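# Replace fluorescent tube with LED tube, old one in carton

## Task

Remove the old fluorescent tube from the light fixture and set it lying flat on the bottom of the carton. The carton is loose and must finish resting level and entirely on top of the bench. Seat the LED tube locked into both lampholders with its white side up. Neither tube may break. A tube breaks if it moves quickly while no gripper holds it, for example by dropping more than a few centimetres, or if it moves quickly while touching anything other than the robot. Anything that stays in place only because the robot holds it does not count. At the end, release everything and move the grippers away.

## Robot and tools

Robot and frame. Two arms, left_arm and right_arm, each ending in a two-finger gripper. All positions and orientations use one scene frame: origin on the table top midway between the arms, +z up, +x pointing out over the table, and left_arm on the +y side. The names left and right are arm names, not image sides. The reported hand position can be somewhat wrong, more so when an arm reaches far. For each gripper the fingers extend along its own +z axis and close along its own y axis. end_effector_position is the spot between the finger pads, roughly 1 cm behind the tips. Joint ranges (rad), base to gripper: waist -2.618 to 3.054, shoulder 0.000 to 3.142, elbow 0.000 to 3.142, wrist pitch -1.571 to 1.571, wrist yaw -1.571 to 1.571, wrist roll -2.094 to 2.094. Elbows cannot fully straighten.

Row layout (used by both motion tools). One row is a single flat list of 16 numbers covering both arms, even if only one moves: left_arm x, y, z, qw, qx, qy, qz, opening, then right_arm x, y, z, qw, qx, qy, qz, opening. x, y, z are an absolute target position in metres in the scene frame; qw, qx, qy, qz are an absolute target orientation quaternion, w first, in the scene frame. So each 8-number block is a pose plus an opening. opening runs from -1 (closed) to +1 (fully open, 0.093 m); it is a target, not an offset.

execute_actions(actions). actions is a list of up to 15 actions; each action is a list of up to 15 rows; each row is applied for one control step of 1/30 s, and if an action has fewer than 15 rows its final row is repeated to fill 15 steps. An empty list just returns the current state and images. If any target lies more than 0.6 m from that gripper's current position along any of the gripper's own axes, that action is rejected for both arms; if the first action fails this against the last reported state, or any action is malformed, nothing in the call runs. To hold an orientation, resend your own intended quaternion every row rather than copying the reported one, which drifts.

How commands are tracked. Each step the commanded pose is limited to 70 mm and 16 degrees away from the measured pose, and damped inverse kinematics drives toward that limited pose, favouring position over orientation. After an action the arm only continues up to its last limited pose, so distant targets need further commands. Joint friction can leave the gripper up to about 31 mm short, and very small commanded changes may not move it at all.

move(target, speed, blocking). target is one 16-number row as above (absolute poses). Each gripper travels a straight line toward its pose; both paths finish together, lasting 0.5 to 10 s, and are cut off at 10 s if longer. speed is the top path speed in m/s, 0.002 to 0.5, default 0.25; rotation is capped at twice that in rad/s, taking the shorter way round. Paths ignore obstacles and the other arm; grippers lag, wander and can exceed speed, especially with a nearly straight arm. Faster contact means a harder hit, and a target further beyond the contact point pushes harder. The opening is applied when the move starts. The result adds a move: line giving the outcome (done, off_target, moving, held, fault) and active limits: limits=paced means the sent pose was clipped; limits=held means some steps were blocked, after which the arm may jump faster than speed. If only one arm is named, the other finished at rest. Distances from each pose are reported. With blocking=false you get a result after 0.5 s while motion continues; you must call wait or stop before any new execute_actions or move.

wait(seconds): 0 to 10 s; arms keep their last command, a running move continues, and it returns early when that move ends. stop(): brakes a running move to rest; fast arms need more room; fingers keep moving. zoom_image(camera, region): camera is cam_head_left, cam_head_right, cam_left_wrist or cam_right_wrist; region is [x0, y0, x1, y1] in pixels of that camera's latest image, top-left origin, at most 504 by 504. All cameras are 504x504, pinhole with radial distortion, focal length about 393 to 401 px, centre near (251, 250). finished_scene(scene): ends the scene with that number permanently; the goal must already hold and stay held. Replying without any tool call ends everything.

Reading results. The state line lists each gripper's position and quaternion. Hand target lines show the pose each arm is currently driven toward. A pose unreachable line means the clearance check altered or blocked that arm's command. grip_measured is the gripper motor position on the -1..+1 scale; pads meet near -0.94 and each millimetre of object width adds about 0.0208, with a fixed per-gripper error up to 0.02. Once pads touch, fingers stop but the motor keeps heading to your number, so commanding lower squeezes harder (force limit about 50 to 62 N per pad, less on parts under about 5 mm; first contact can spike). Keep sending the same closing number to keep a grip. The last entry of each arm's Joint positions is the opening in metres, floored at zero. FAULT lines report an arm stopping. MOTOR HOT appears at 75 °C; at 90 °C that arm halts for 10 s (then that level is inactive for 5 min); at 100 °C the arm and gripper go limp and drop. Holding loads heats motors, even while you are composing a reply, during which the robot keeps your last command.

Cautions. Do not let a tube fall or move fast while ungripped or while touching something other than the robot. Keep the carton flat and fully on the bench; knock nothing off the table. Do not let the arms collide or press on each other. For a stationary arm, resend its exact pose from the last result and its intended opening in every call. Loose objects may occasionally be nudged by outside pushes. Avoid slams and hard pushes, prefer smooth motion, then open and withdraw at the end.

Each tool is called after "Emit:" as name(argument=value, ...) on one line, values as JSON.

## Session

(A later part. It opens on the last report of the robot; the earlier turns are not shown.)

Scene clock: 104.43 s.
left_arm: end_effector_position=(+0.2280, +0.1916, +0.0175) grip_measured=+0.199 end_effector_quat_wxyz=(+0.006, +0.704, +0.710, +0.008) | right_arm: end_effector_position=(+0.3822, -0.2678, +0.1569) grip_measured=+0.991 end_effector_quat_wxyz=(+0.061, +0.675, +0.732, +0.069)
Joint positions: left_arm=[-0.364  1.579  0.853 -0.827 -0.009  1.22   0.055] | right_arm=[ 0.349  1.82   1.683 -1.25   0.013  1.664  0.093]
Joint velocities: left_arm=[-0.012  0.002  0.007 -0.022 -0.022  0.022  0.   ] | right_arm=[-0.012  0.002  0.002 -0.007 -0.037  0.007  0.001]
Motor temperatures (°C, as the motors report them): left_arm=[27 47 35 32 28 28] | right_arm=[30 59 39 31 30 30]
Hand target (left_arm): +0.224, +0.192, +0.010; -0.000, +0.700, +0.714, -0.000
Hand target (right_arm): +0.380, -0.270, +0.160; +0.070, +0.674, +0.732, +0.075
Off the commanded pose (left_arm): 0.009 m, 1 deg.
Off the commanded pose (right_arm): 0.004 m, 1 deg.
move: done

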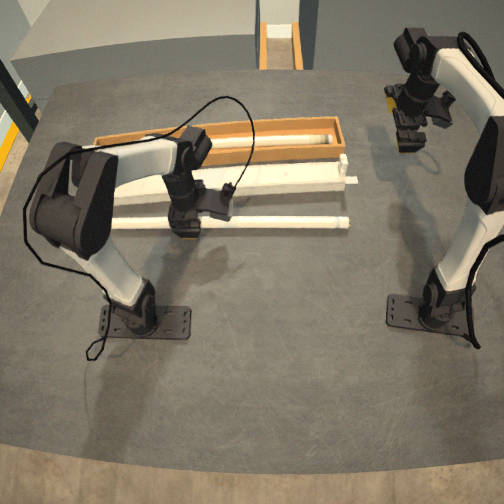

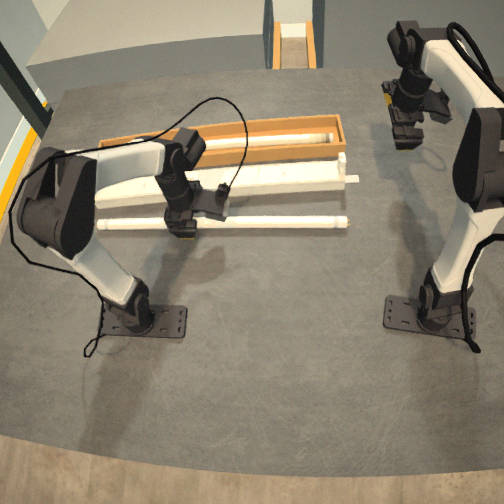

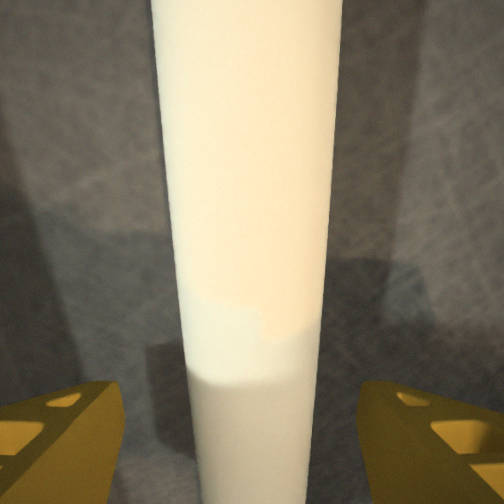

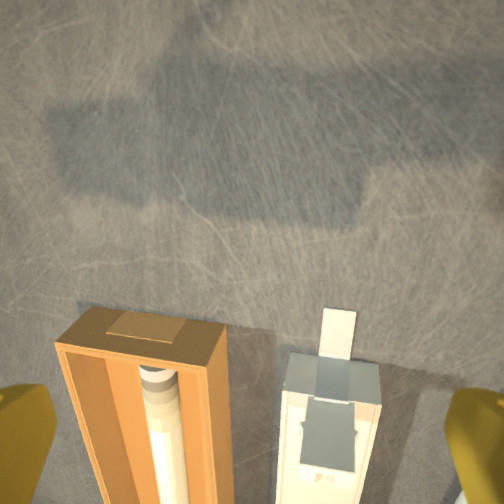

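Need ~6mm lower, 3mm −x.

Emit:
move(target=[0.220,0.192,0.004,0,0.70,0.714,0,0.2,0.38,-0.27,0.16,0.07,0.674,0.732,0.075,1], speed=0.015)

Scene clock: 106.87 s.
left_arm: end_effector_position=(+0.2250, +0.1927, +0.0117) grip_measured=+0.199 end_effector_quat_wxyz=(+0.006, +0.702, +0.712, +0.008) | right_arm: end_effector_position=(+0.3822, -0.2678, +0.1569) grip_measured=+0.991 end_effector_quat_wxyz=(+0.061, +0.675, +0.732, +0.069)
Joint positions: left_arm=[-0.364  1.579  0.827 -0.801 -0.009  1.215  0.055] | right_arm=[ 0.349  1.82   1.683 -1.25   0.013  1.664  0.093]
Joint velocities: left_arm=[ 0.007 -0.002 -0.012 -0.022  0.022  0.037 -0.002] | right_arm=[-0.012  0.007 -0.007  0.007 -0.066 -0.066 -0.001]
Motor temperatures (°C, as the motors report them): left_arm=[27 47 35 32 28 28] | right_arm=[30 59 39 31 30 30]
Hand target (left_arm): +0.220, +0.192, +0.004; -0.000, +0.700, +0.714, +0.000
Hand target (right_arm): +0.380, -0.270, +0.160; +0.070, +0.674, +0.732, +0.075
Off the commanded pose (left_arm): 0.009 m, 1 deg.
Off the commanded pose (right_arm): 0.004 m, 1 deg.
move: done

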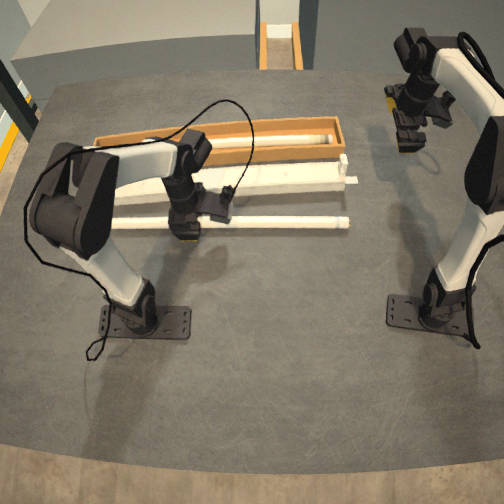

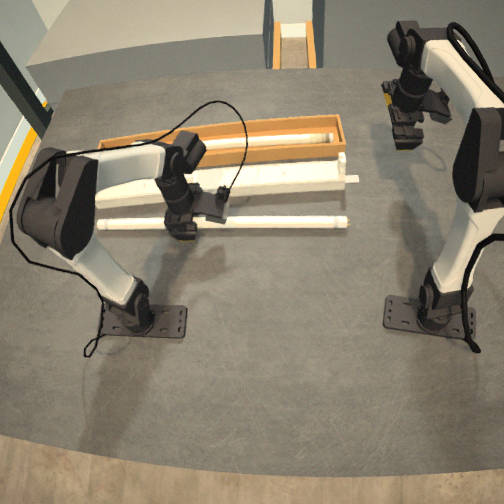

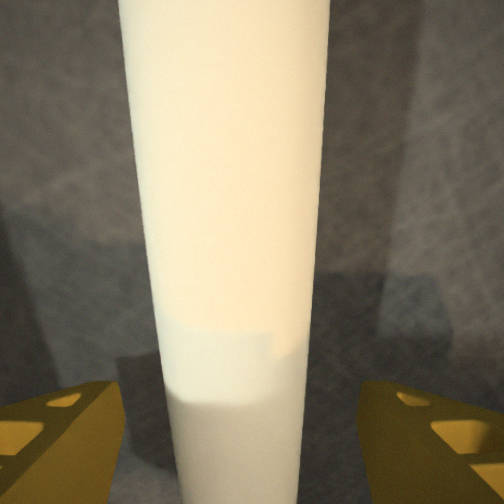

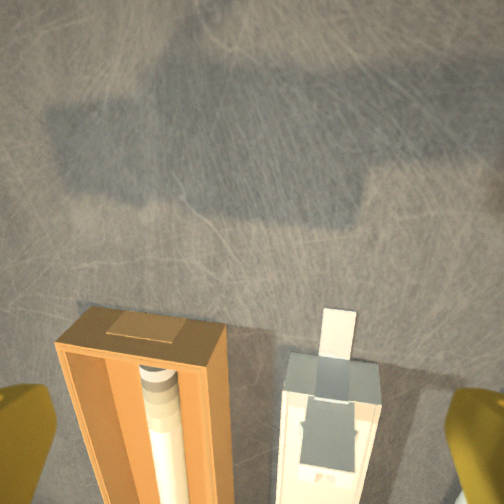

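Emit:
move(target=[0.223,0.192,0.010,0,0.70,0.714,0,-0.64,0.37,-0.2,0.2,0.118,0.667,0.725,0.128,1], speed=0.1)

Emit:
move(target=[0.235,0.19,0.14,0.118,0.667,0.725,0.128,-0.64,0.355,-0.127,0.21,0.118,0.667,0.725,0.128,1], speed=0.08)

Emit:
move(target=[0.365,0.05,0.15,0.483,0.475,0.516,0.525,-0.64,0.355,-0.127,0.21,0.118,0.667,0.725,0.128,1], speed=0.15)

Scene clock: 111.63 s.
left_arm: end_effector_position=(+0.2255, +0.1925, +0.0117) grip_measured=-0.618 end_effector_quat_wxyz=(+0.007, +0.702, +0.712, +0.008) | right_arm: end_effector_position=(+0.3654, -0.2022, +0.1881) grip_measured=+0.991 end_effector_quat_wxyz=(+0.103, +0.668, +0.729, +0.109)
Joint positions: left_arm=[-0.364  1.579  0.827 -0.799 -0.009  1.214  0.016] | right_arm=[ 0.562  1.739  1.683 -1.227  0.093  1.858  0.093]
Joint velocities: left_arm=[-0.002  0.012  0.007  0.051 -0.022 -0.051 -0.001] | right_arm=[ 0.002 -0.007  0.007 -0.007 -0.022 -0.051 -0.   ]
Motor temperatures (°C, as the motors report them): left_arm=[27 46 35 32 28 28] | right_arm=[30 60 39 31 30 30]
Hand target (left_arm): +0.223, +0.192, +0.010; -0.000, +0.700, +0.714, +0.000
Hand target (right_arm): +0.370, -0.201, +0.200; +0.121, +0.666, +0.725, +0.127
Off the commanded pose (left_arm): 0.003 m, 1 deg.
Off the commanded pose (right_arm): 0.013 m, 3 deg.
move: off_target (right_arm)

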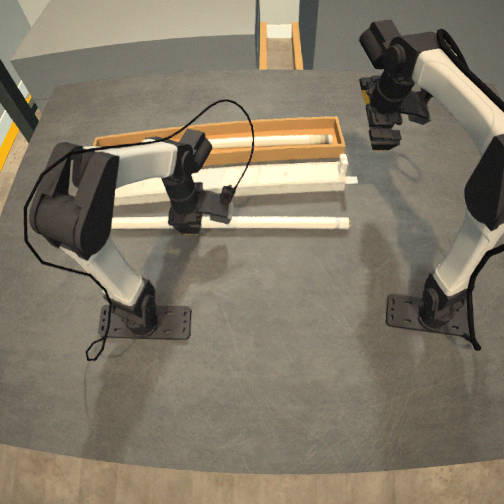

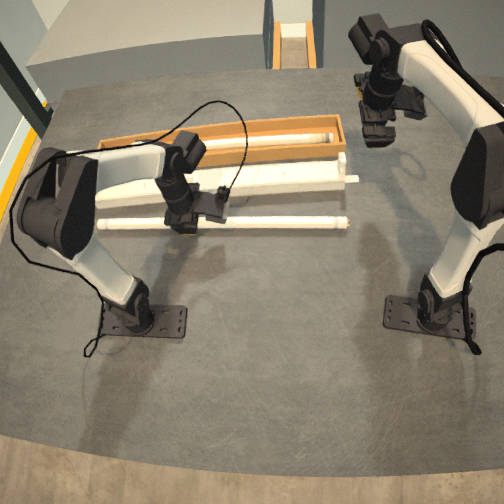

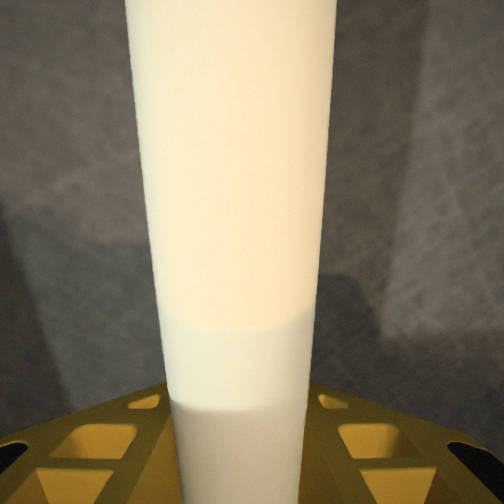

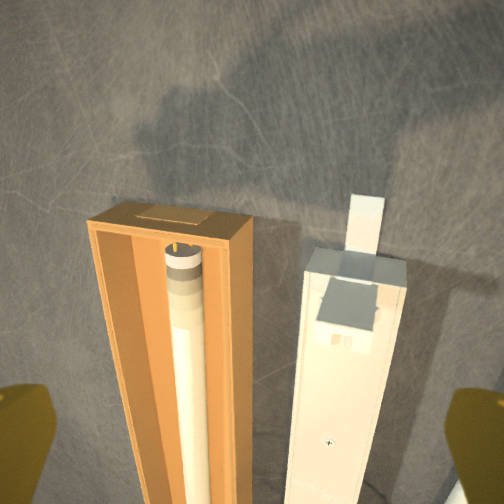

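Scene clock: 114.17 s.
left_arm: end_effector_position=(+0.2314, +0.1940, +0.1261) grip_measured=-0.618 end_effector_quat_wxyz=(+0.098, +0.670, +0.726, +0.118) | right_arm: end_effector_position=(+0.3541, -0.1293, +0.2076) grip_measured=+0.991 end_effector_quat_wxyz=(+0.114, +0.667, +0.724, +0.131)
Joint positions: left_arm=[-0.453  1.246  0.983 -1.044 -0.163  1.081  0.016] | right_arm=[ 0.77   1.815  1.843 -1.287  0.161  2.06   0.093]
Joint velocities: left_arm=[-0.027  0.007  0.007  0.022 -0.022  0.022  0.   ] | right_arm=[ 0.002 -0.002  0.007  0.022  0.066  0.066 -0.   ]
Motor temperatures (°C, as the motors report them): left_arm=[27 46 35 32 28 28] | right_arm=[30 59 39 31 30 30]
Hand target (left_arm): +0.236, +0.190, +0.139; +0.120, +0.665, +0.726, +0.127
Hand target (right_arm): +0.355, -0.127, +0.210; +0.121, +0.666, +0.725, +0.128
Off the commanded pose (left_arm): 0.015 m, 3 deg.
Off the commanded pose (right_arm): 0.003 m, 1 deg.
move: off_target (left_arm)

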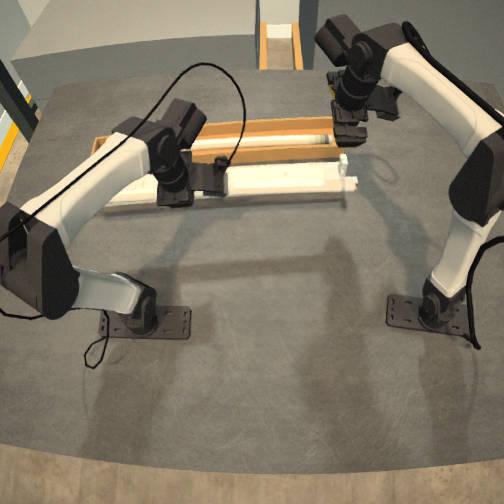

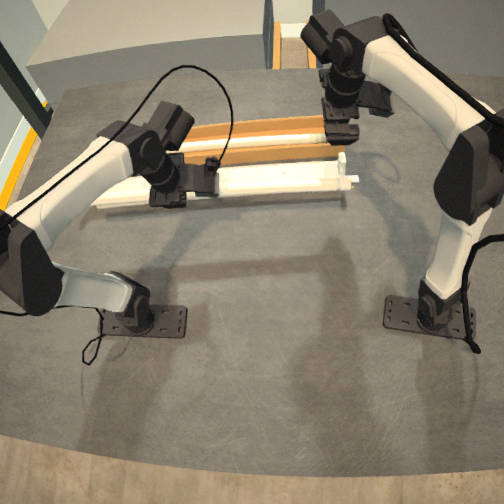

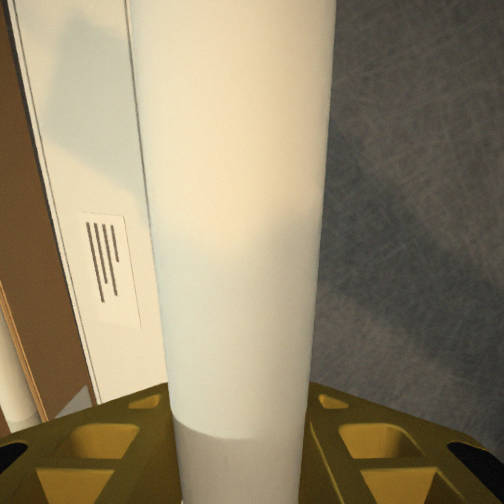

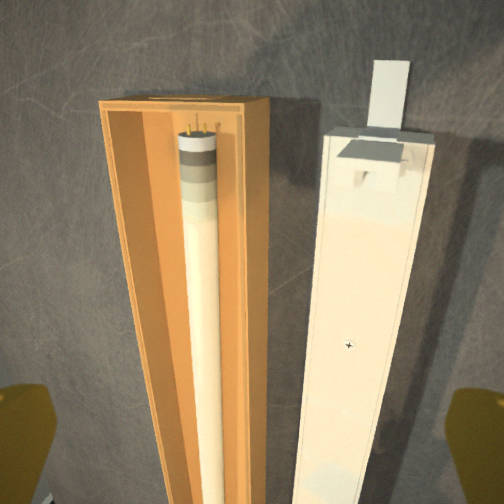

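Scene clock: 119.10 s.
left_arm: end_effector_position=(+0.3667, +0.0574, +0.1356) grip_measured=-0.618 end_effector_quat_wxyz=(+0.463, +0.495, +0.518, +0.522) | right_arm: end_effector_position=(+0.3534, -0.1298, +0.2074) grip_measured=+0.991 end_effector_quat_wxyz=(+0.114, +0.668, +0.724, +0.129)
Joint positions: left_arm=[-0.862  1.916  0.629  1.242 -0.922  1.572  0.016] | right_arm=[ 0.77   1.815  1.843 -1.29   0.161  2.06   0.093]
Joint velocities: left_arm=[-0.017 -0.007 -0.002  0.037  0.022 -0.007 -0.   ] | right_arm=[-0.022  0.027  0.002  0.051  0.007 -0.022  0.   ]
Motor temperatures (°C, as the motors report them): left_arm=[27 45 35 33 28 28] | right_arm=[30 58 39 31 30 30]
Hand target (left_arm): +0.369, +0.051, +0.148; +0.486, +0.473, +0.520, +0.520
Hand target (right_arm): +0.355, -0.127, +0.210; +0.118, +0.667, +0.725, +0.128
Off the commanded pose (left_arm): 0.016 m, 3 deg.
Off the commanded pose (right_arm): 0.004 m, 0 deg.
move: off_target (left_arm)

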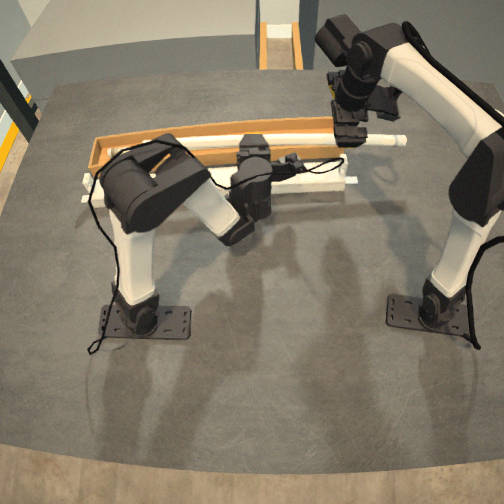

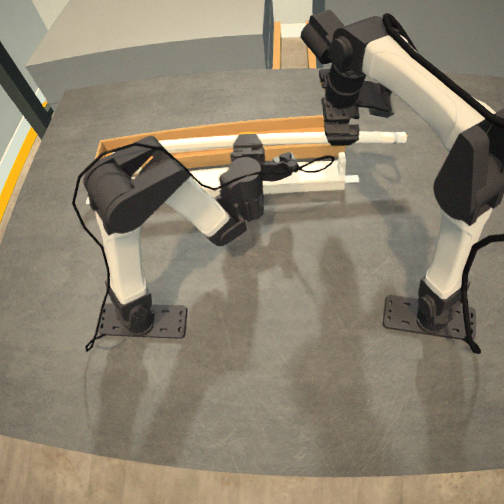

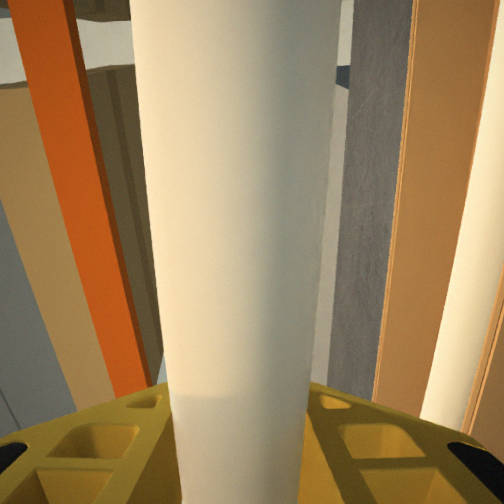

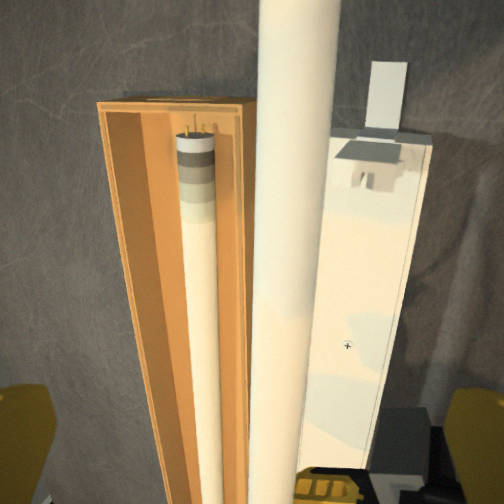

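Emit:
move(target=[0.365,0.05,0.15,0.483,0.475,0.516,0.525,-0.64,0.362,-0.127,0.152,0.118,0.667,0.725,0.128,0.4], speed=0.06)

Scene clock: 123.80 s.
left_arm: end_effector_position=(+0.3646, +0.0555, +0.1364) grip_measured=-0.618 end_effector_quat_wxyz=(+0.460, +0.498, +0.514, +0.526) | right_arm: end_effector_position=(+0.3590, -0.1260, +0.1538) grip_measured=+0.403 end_effector_quat_wxyz=(+0.113, +0.668, +0.725, +0.125)
Joint positions: left_arm=[-0.871  1.916  0.629  1.247 -0.931  1.59   0.016] | right_arm=[ 0.77   1.815  1.63  -1.085  0.161  2.06   0.065]
Joint velocities: left_arm=[-0.002 -0.002 -0.002 -0.007  0.007  0.007  0.001] | right_arm=[-0.012  0.002 -0.002 -0.007  0.022  0.022 -0.   ]
Motor temperatures (°C, as the motors report them): left_arm=[27 45 35 35 28 28] | right_arm=[30 58 40 31 30 30]
Hand target (left_arm): +0.365, +0.050, +0.150; +0.482, +0.475, +0.517, +0.524
Hand target (right_arm): +0.361, -0.128, +0.152; +0.118, +0.667, +0.725, +0.128
Off the commanded pose (left_arm): 0.015 m, 4 deg.
Off the commanded pose (right_arm): 0.004 m, 1 deg.
move: off_target (left_arm)

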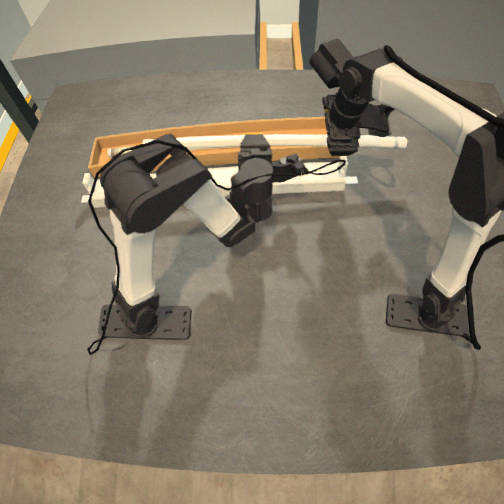

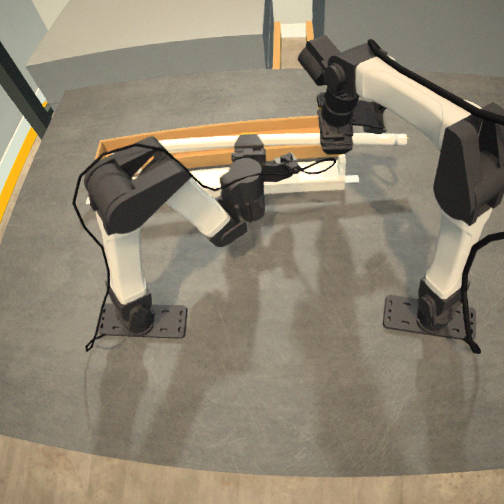

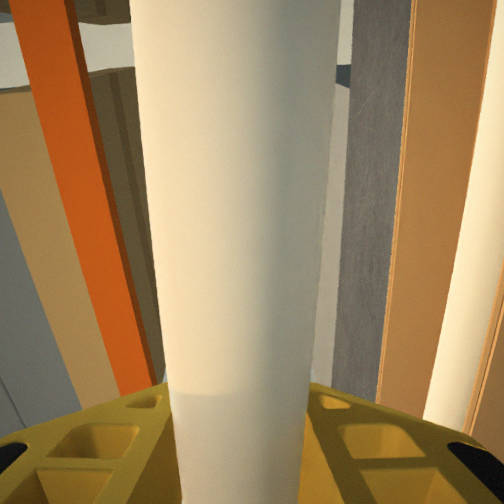

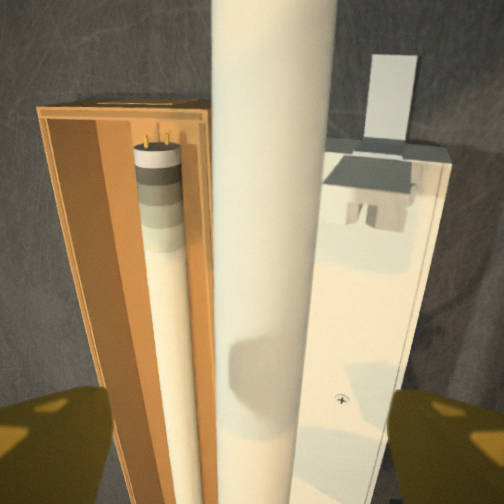

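Emit:
move(target=[0.365,0.05,0.15,0.483,0.475,0.516,0.525,-0.64,0.369,-0.13,0.121,0.119,0.673,0.719,0.127,0.4], speed=0.03)

Scene clock: 127.67 s.
left_arm: end_effector_position=(+0.3646, +0.0556, +0.1364) grip_measured=-0.618 end_effector_quat_wxyz=(+0.459, +0.498, +0.514, +0.526) | right_arm: end_effector_position=(+0.3648, -0.1259, +0.1313) grip_measured=+0.403 end_effector_quat_wxyz=(+0.116, +0.670, +0.721, +0.135)
Joint positions: left_arm=[-0.871  1.916  0.629  1.247 -0.932  1.591  0.016] | right_arm=[ 0.762  1.815  1.534 -0.968  0.161  2.06   0.065]
Joint velocities: left_arm=[ 0.012 -0.007 -0.007 -0.037 -0.022 -0.051  0.   ] | right_arm=[ 0.007 -0.002  0.012  0.007 -0.037 -0.007 -0.001]
Motor temperatures (°C, as the motors report them): left_arm=[27 45 35 36 28 28] | right_arm=[30 58 40 31 30 30]
Hand target (left_arm): +0.365, +0.050, +0.150; +0.482, +0.475, +0.517, +0.524
Hand target (right_arm): +0.368, -0.130, +0.121; +0.119, +0.673, +0.719, +0.127
Off the commanded pose (left_arm): 0.015 m, 4 deg.
Off the commanded pose (right_arm): 0.012 m, 1 deg.
move: off_target (left_arm, right_arm)

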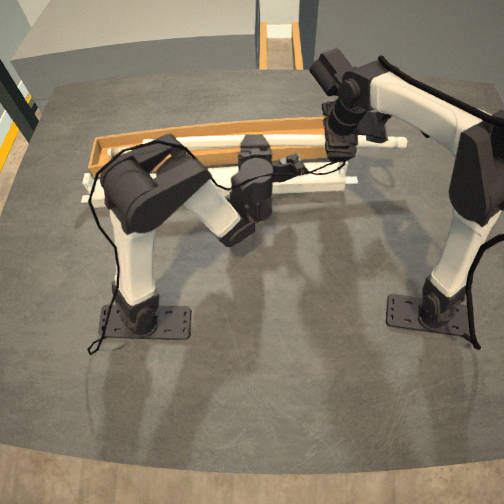

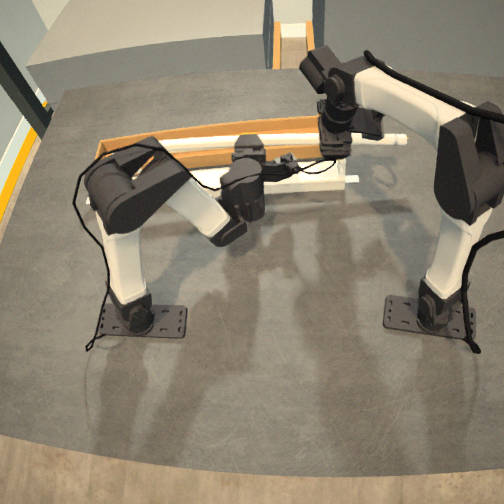

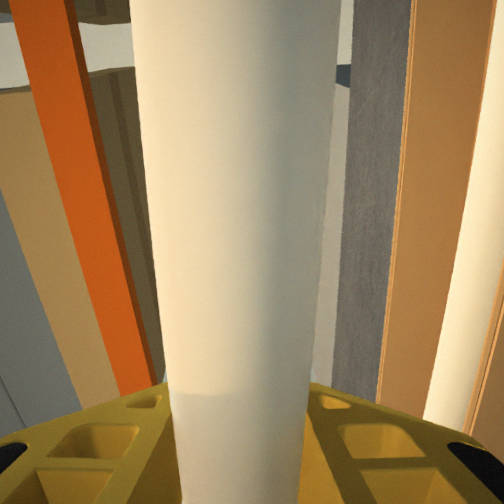

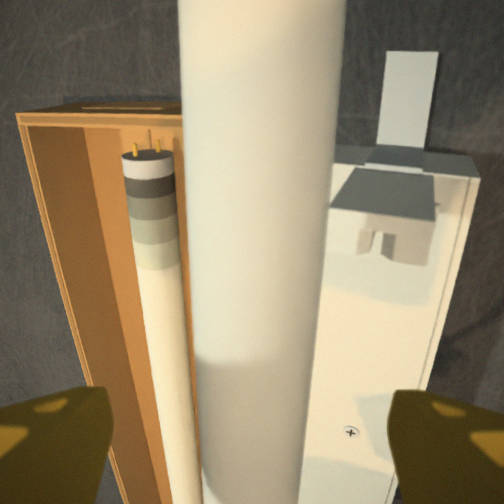

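Emit:
move(target=[0.365,0.05,0.15,0.483,0.475,0.516,0.525,-0.64,0.374,-0.13,0.105,0.119,0.673,0.719,0.127,0.4], speed=0.02)

Scene clock: 131.30 s.
left_arm: end_effector_position=(+0.3646, +0.0556, +0.1363) grip_measured=-0.618 end_effector_quat_wxyz=(+0.459, +0.498, +0.514, +0.526) | right_arm: end_effector_position=(+0.3706, -0.1257, +0.1140) grip_measured=+0.403 end_effector_quat_wxyz=(+0.117, +0.671, +0.720, +0.133)
Joint positions: left_arm=[-0.871  1.916  0.629  1.247 -0.932  1.591  0.016] | right_arm=[ 0.755  1.843  1.501 -0.911  0.161  2.055  0.065]
Joint velocities: left_arm=[-0.002  0.012 -0.012  0.066  0.051  0.022  0.001] | right_arm=[-0.007 -0.022  0.002 -0.066 -0.066  0.007 -0.001]
Motor temperatures (°C, as the motors report them): left_arm=[27 45 35 37 28 28] | right_arm=[30 57 40 32 30 30]
Hand target (left_arm): +0.365, +0.050, +0.150; +0.483, +0.475, +0.517, +0.524
Hand target (right_arm): +0.373, -0.130, +0.105; +0.119, +0.673, +0.719, +0.127
Off the commanded pose (left_arm): 0.015 m, 4 deg.
Off the commanded pose (right_arm): 0.011 m, 1 deg.
move: off_target (left_arm, right_arm)

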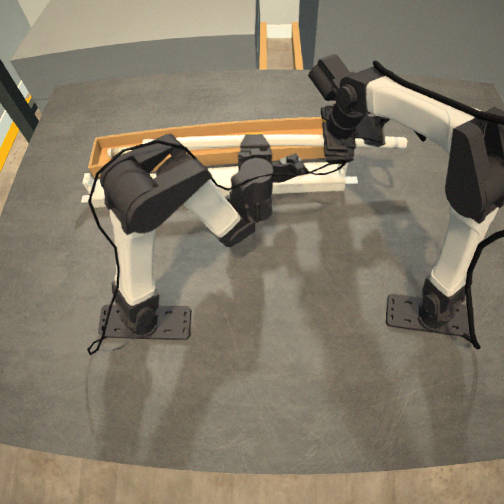

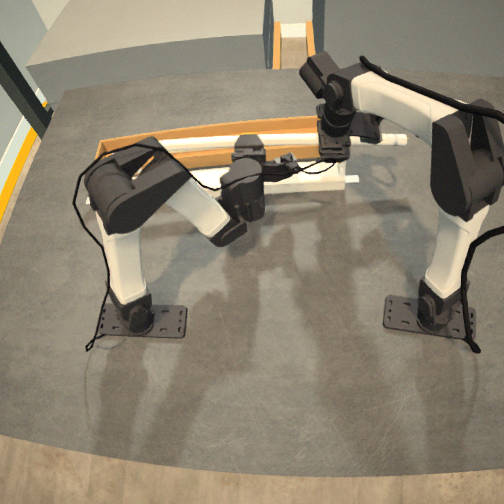

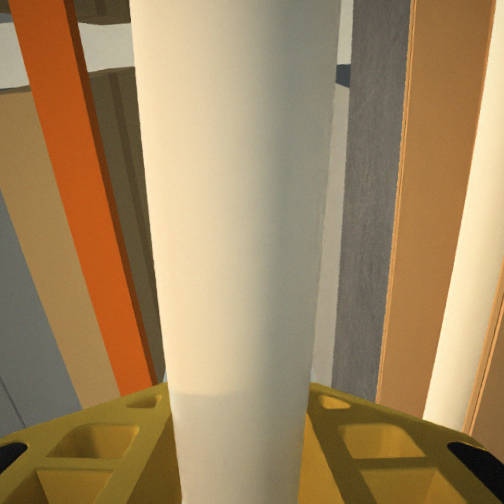

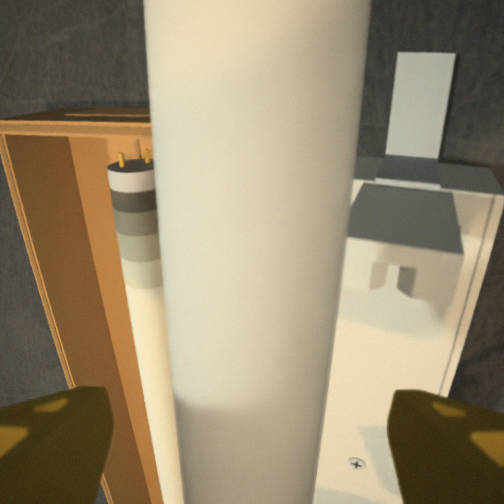

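Emit:
move(target=[0.365,0.05,0.15,0.483,0.475,0.516,0.525,-0.64,0.374,-0.13,0.105,0.119,0.673,0.719,0.127,-0.64], speed=0.02)

Emit:
move(target=[0.365,0.05,0.15,0.483,0.475,0.516,0.525,0.8,0.374,-0.13,0.105,0.119,0.673,0.719,0.127,-0.64], speed=0.02)

Scene clock: 136.83 s.
left_arm: end_effector_position=(+0.3646, +0.0557, +0.1355) grip_measured=-0.618 end_effector_quat_wxyz=(+0.457, +0.500, +0.514, +0.527) | right_arm: end_effector_position=(+0.3708, -0.1254, +0.1141) grip_measured=-0.612 end_effector_quat_wxyz=(+0.117, +0.670, +0.720, +0.134)
Joint positions: left_arm=[-0.871  1.916  0.629  1.242 -0.932  1.591  0.016] | right_arm=[ 0.755  1.843  1.501 -0.909  0.161  2.054  0.016]
Joint velocities: left_arm=[ 0.012 -0.012  0.007 -0.139 -0.007 -0.037 -0.001] | right_arm=[-0.017 -0.002 -0.022 -0.081 -0.066 -0.037  0.001]
Motor temperatures (°C, as the motors report them): left_arm=[27 45 35 38 28 28] | right_arm=[30 57 40 32 30 30]
Hand target (left_arm): +0.365, +0.050, +0.150; +0.482, +0.476, +0.517, +0.524
Hand target (right_arm): +0.374, -0.130, +0.105; +0.119, +0.673, +0.719, +0.127
Off the commanded pose (left_arm): 0.016 m, 4 deg.
Off the commanded pose (right_arm): 0.011 m, 1 deg.
move: off_target (left_arm, right_arm)

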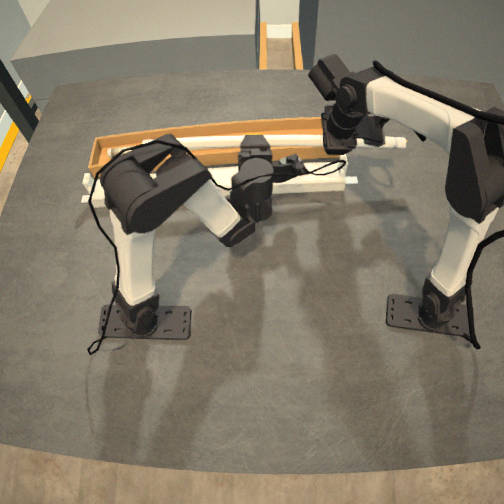

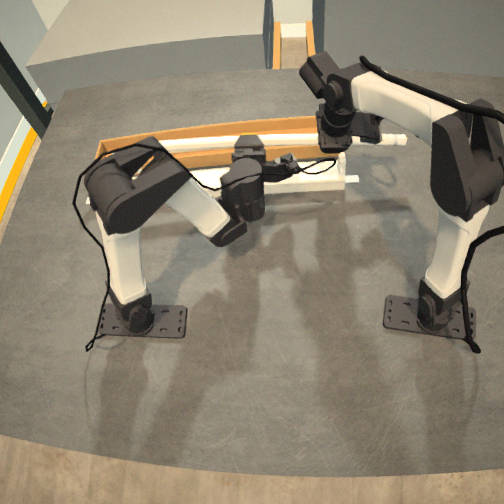

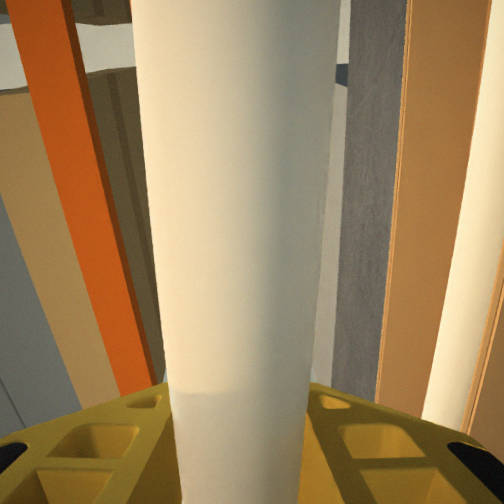

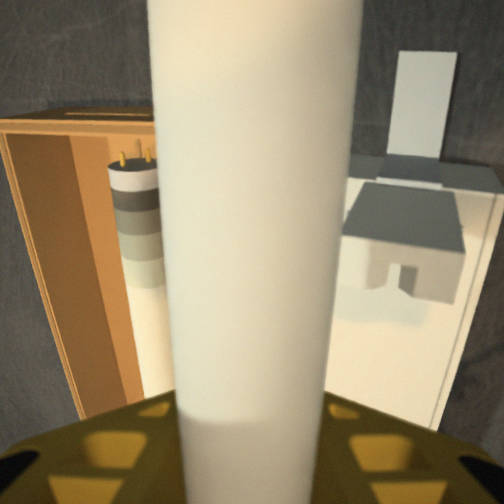

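Scene clock: 138.87 s.
left_arm: end_effector_position=(+0.3647, +0.0555, +0.1427) grip_measured=+0.799 end_effector_quat_wxyz=(+0.472, +0.486, +0.515, +0.525) | right_arm: end_effector_position=(+0.3700, -0.1275, +0.1098) grip_measured=-0.612 end_effector_quat_wxyz=(+0.118, +0.669, +0.723, +0.124)
Joint positions: left_arm=[-0.871  1.916  0.629  1.283 -0.932  1.591  0.084] | right_arm=[ 0.755  1.852  1.501 -0.917  0.168  2.049  0.016]
Joint velocities: left_arm=[-0.017 -0.007  0.002  0.066 -0.007  0.022 -0.001] | right_arm=[ 0.002 -0.012 -0.002 -0.037 -0.007 -0.051  0.001]
Motor temperatures (°C, as the motors report them): left_arm=[27 45 35 38 28 28] | right_arm=[30 57 40 32 30 30]
Hand target (left_arm): +0.365, +0.050, +0.150; +0.483, +0.475, +0.516, +0.524
Hand target (right_arm): +0.374, -0.130, +0.105; +0.119, +0.673, +0.719, +0.127
Off the commanded pose (left_arm): 0.009 m, 2 deg.
Off the commanded pose (right_arm): 0.007 m, 1 deg.
move: done

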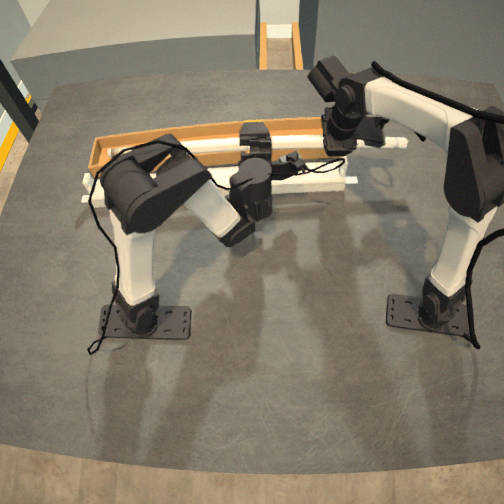

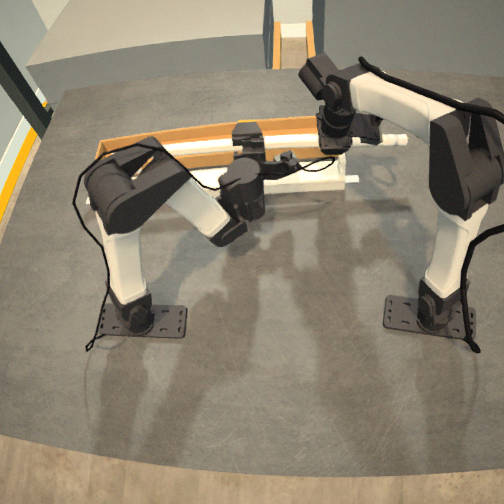

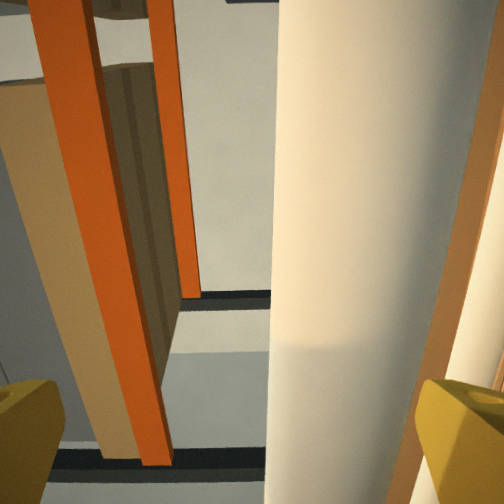

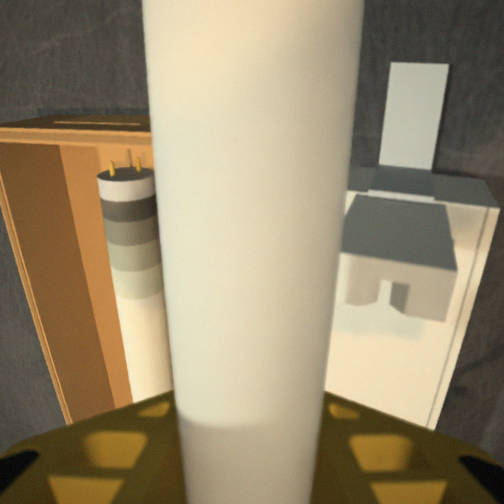

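Emit:
move(target=[0.365,0.055,0.121,0.147,0.661,0.718,0.159,0.8,0.374,-0.13,0.105,0.119,0.673,0.719,0.127,-0.64], speed=0.15)

Scene clock: 145.80 s.
left_arm: end_effector_position=(+0.3607, +0.0555, +0.1238) grip_measured=+0.799 end_effector_quat_wxyz=(+0.148, +0.665, +0.712, +0.171) | right_arm: end_effector_position=(+0.3692, -0.1280, +0.1095) grip_measured=-0.612 end_effector_quat_wxyz=(+0.118, +0.669, +0.724, +0.122)
Joint positions: left_arm=[-0.677  1.86   1.534 -0.903 -0.308  0.903  0.084] | right_arm=[ 0.755  1.852  1.501 -0.921  0.168  2.048  0.016]
Joint velocities: left_arm=[ 0.007 -0.012  0.002 -0.037  0.022  0.051  0.   ] | right_arm=[ 0.012  0.002  0.002 -0.007  0.007 -0.007  0.   ]
Motor temperatures (°C, as the motors report them): left_arm=[27 45 36 38 28 28] | right_arm=[30 57 40 32 30 30]
Hand target (left_arm): +0.364, +0.056, +0.123; +0.144, +0.661, +0.717, +0.166
Hand target (right_arm): +0.374, -0.130, +0.105; +0.119, +0.673, +0.719, +0.127
Off the commanded pose (left_arm): 0.005 m, 2 deg.
Off the commanded pose (right_arm): 0.007 m, 1 deg.
move: done

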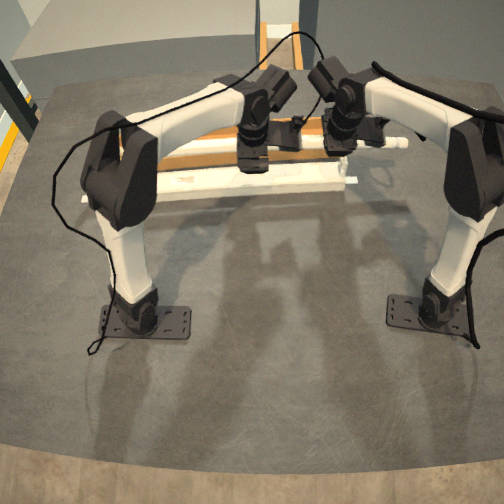

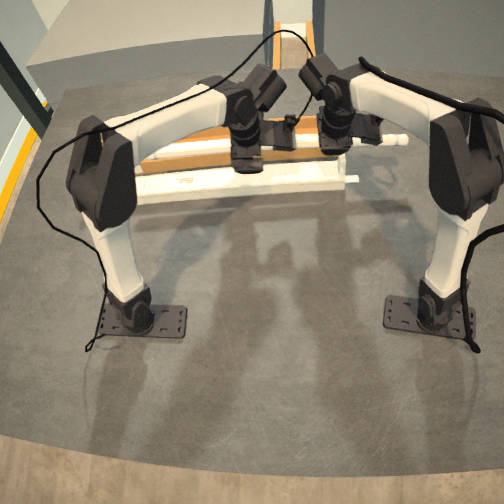

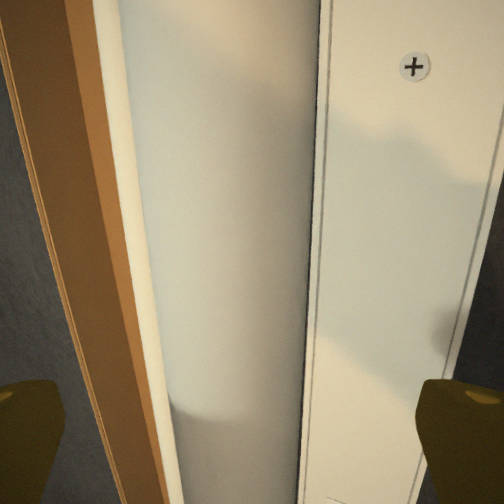

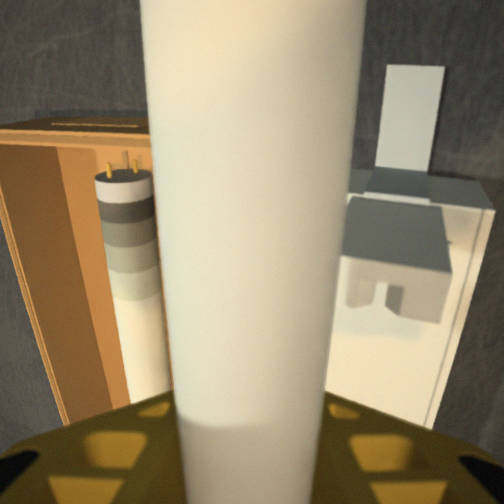

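Emit:
move(target=[0.369,0.055,0.113,0.147,0.661,0.718,0.159,0.2,0.374,-0.13,0.105,0.119,0.673,0.719,0.127,-0.64], speed=0.02)

Scene clock: 148.00 s.
left_arm: end_effector_position=(+0.3638, +0.0558, +0.1157) grip_measured=+0.202 end_effector_quat_wxyz=(+0.144, +0.664, +0.715, +0.163) | right_arm: end_effector_position=(+0.3691, -0.1281, +0.1095) grip_measured=-0.612 end_effector_quat_wxyz=(+0.118, +0.669, +0.724, +0.122)
Joint positions: left_arm=[-0.665  1.88   1.534 -0.893 -0.29   0.903  0.055] | right_arm=[ 0.755  1.852  1.501 -0.922  0.168  2.048  0.016]
Joint velocities: left_arm=[ 0.007  0.002 -0.002  0.051  0.022 -0.007  0.   ] | right_arm=[-0.012  0.012 -0.007  0.022  0.081 -0.066 -0.001]
Motor temperatures (°C, as the motors report them): left_arm=[27 45 36 37 28 28] | right_arm=[30 57 40 32 30 30]
Hand target (left_arm): +0.369, +0.055, +0.113; +0.147, +0.661, +0.718, +0.159
Hand target (right_arm): +0.374, -0.130, +0.105; +0.119, +0.673, +0.719, +0.127
Off the commanded pose (left_arm): 0.006 m, 1 deg.
Off the commanded pose (right_arm): 0.007 m, 1 deg.
move: done

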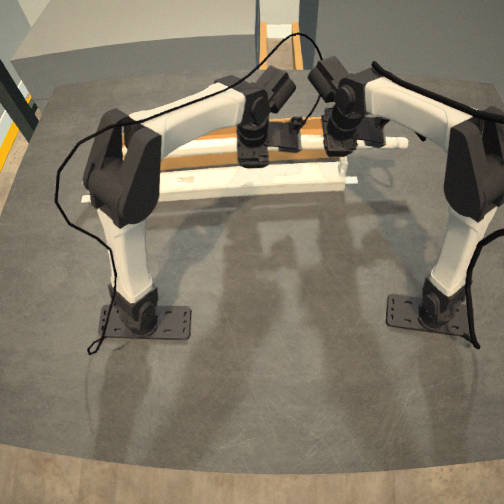

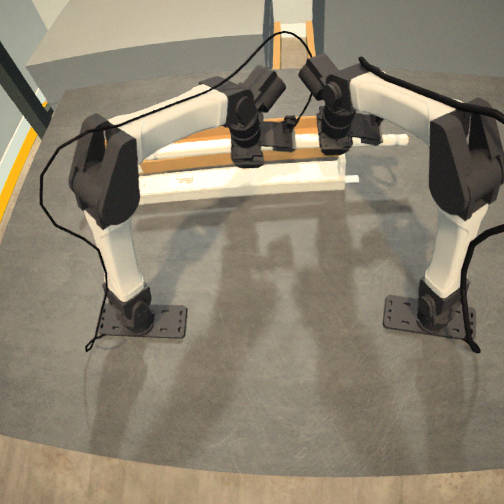

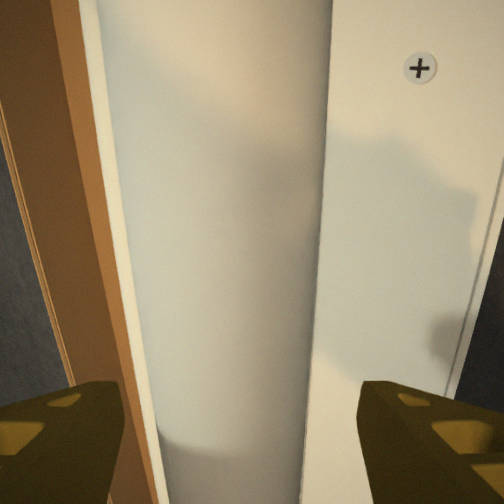

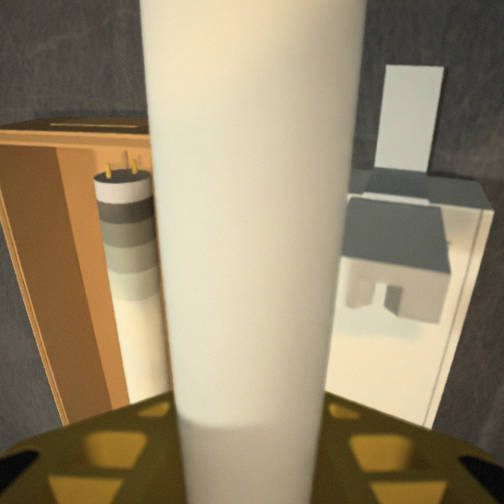

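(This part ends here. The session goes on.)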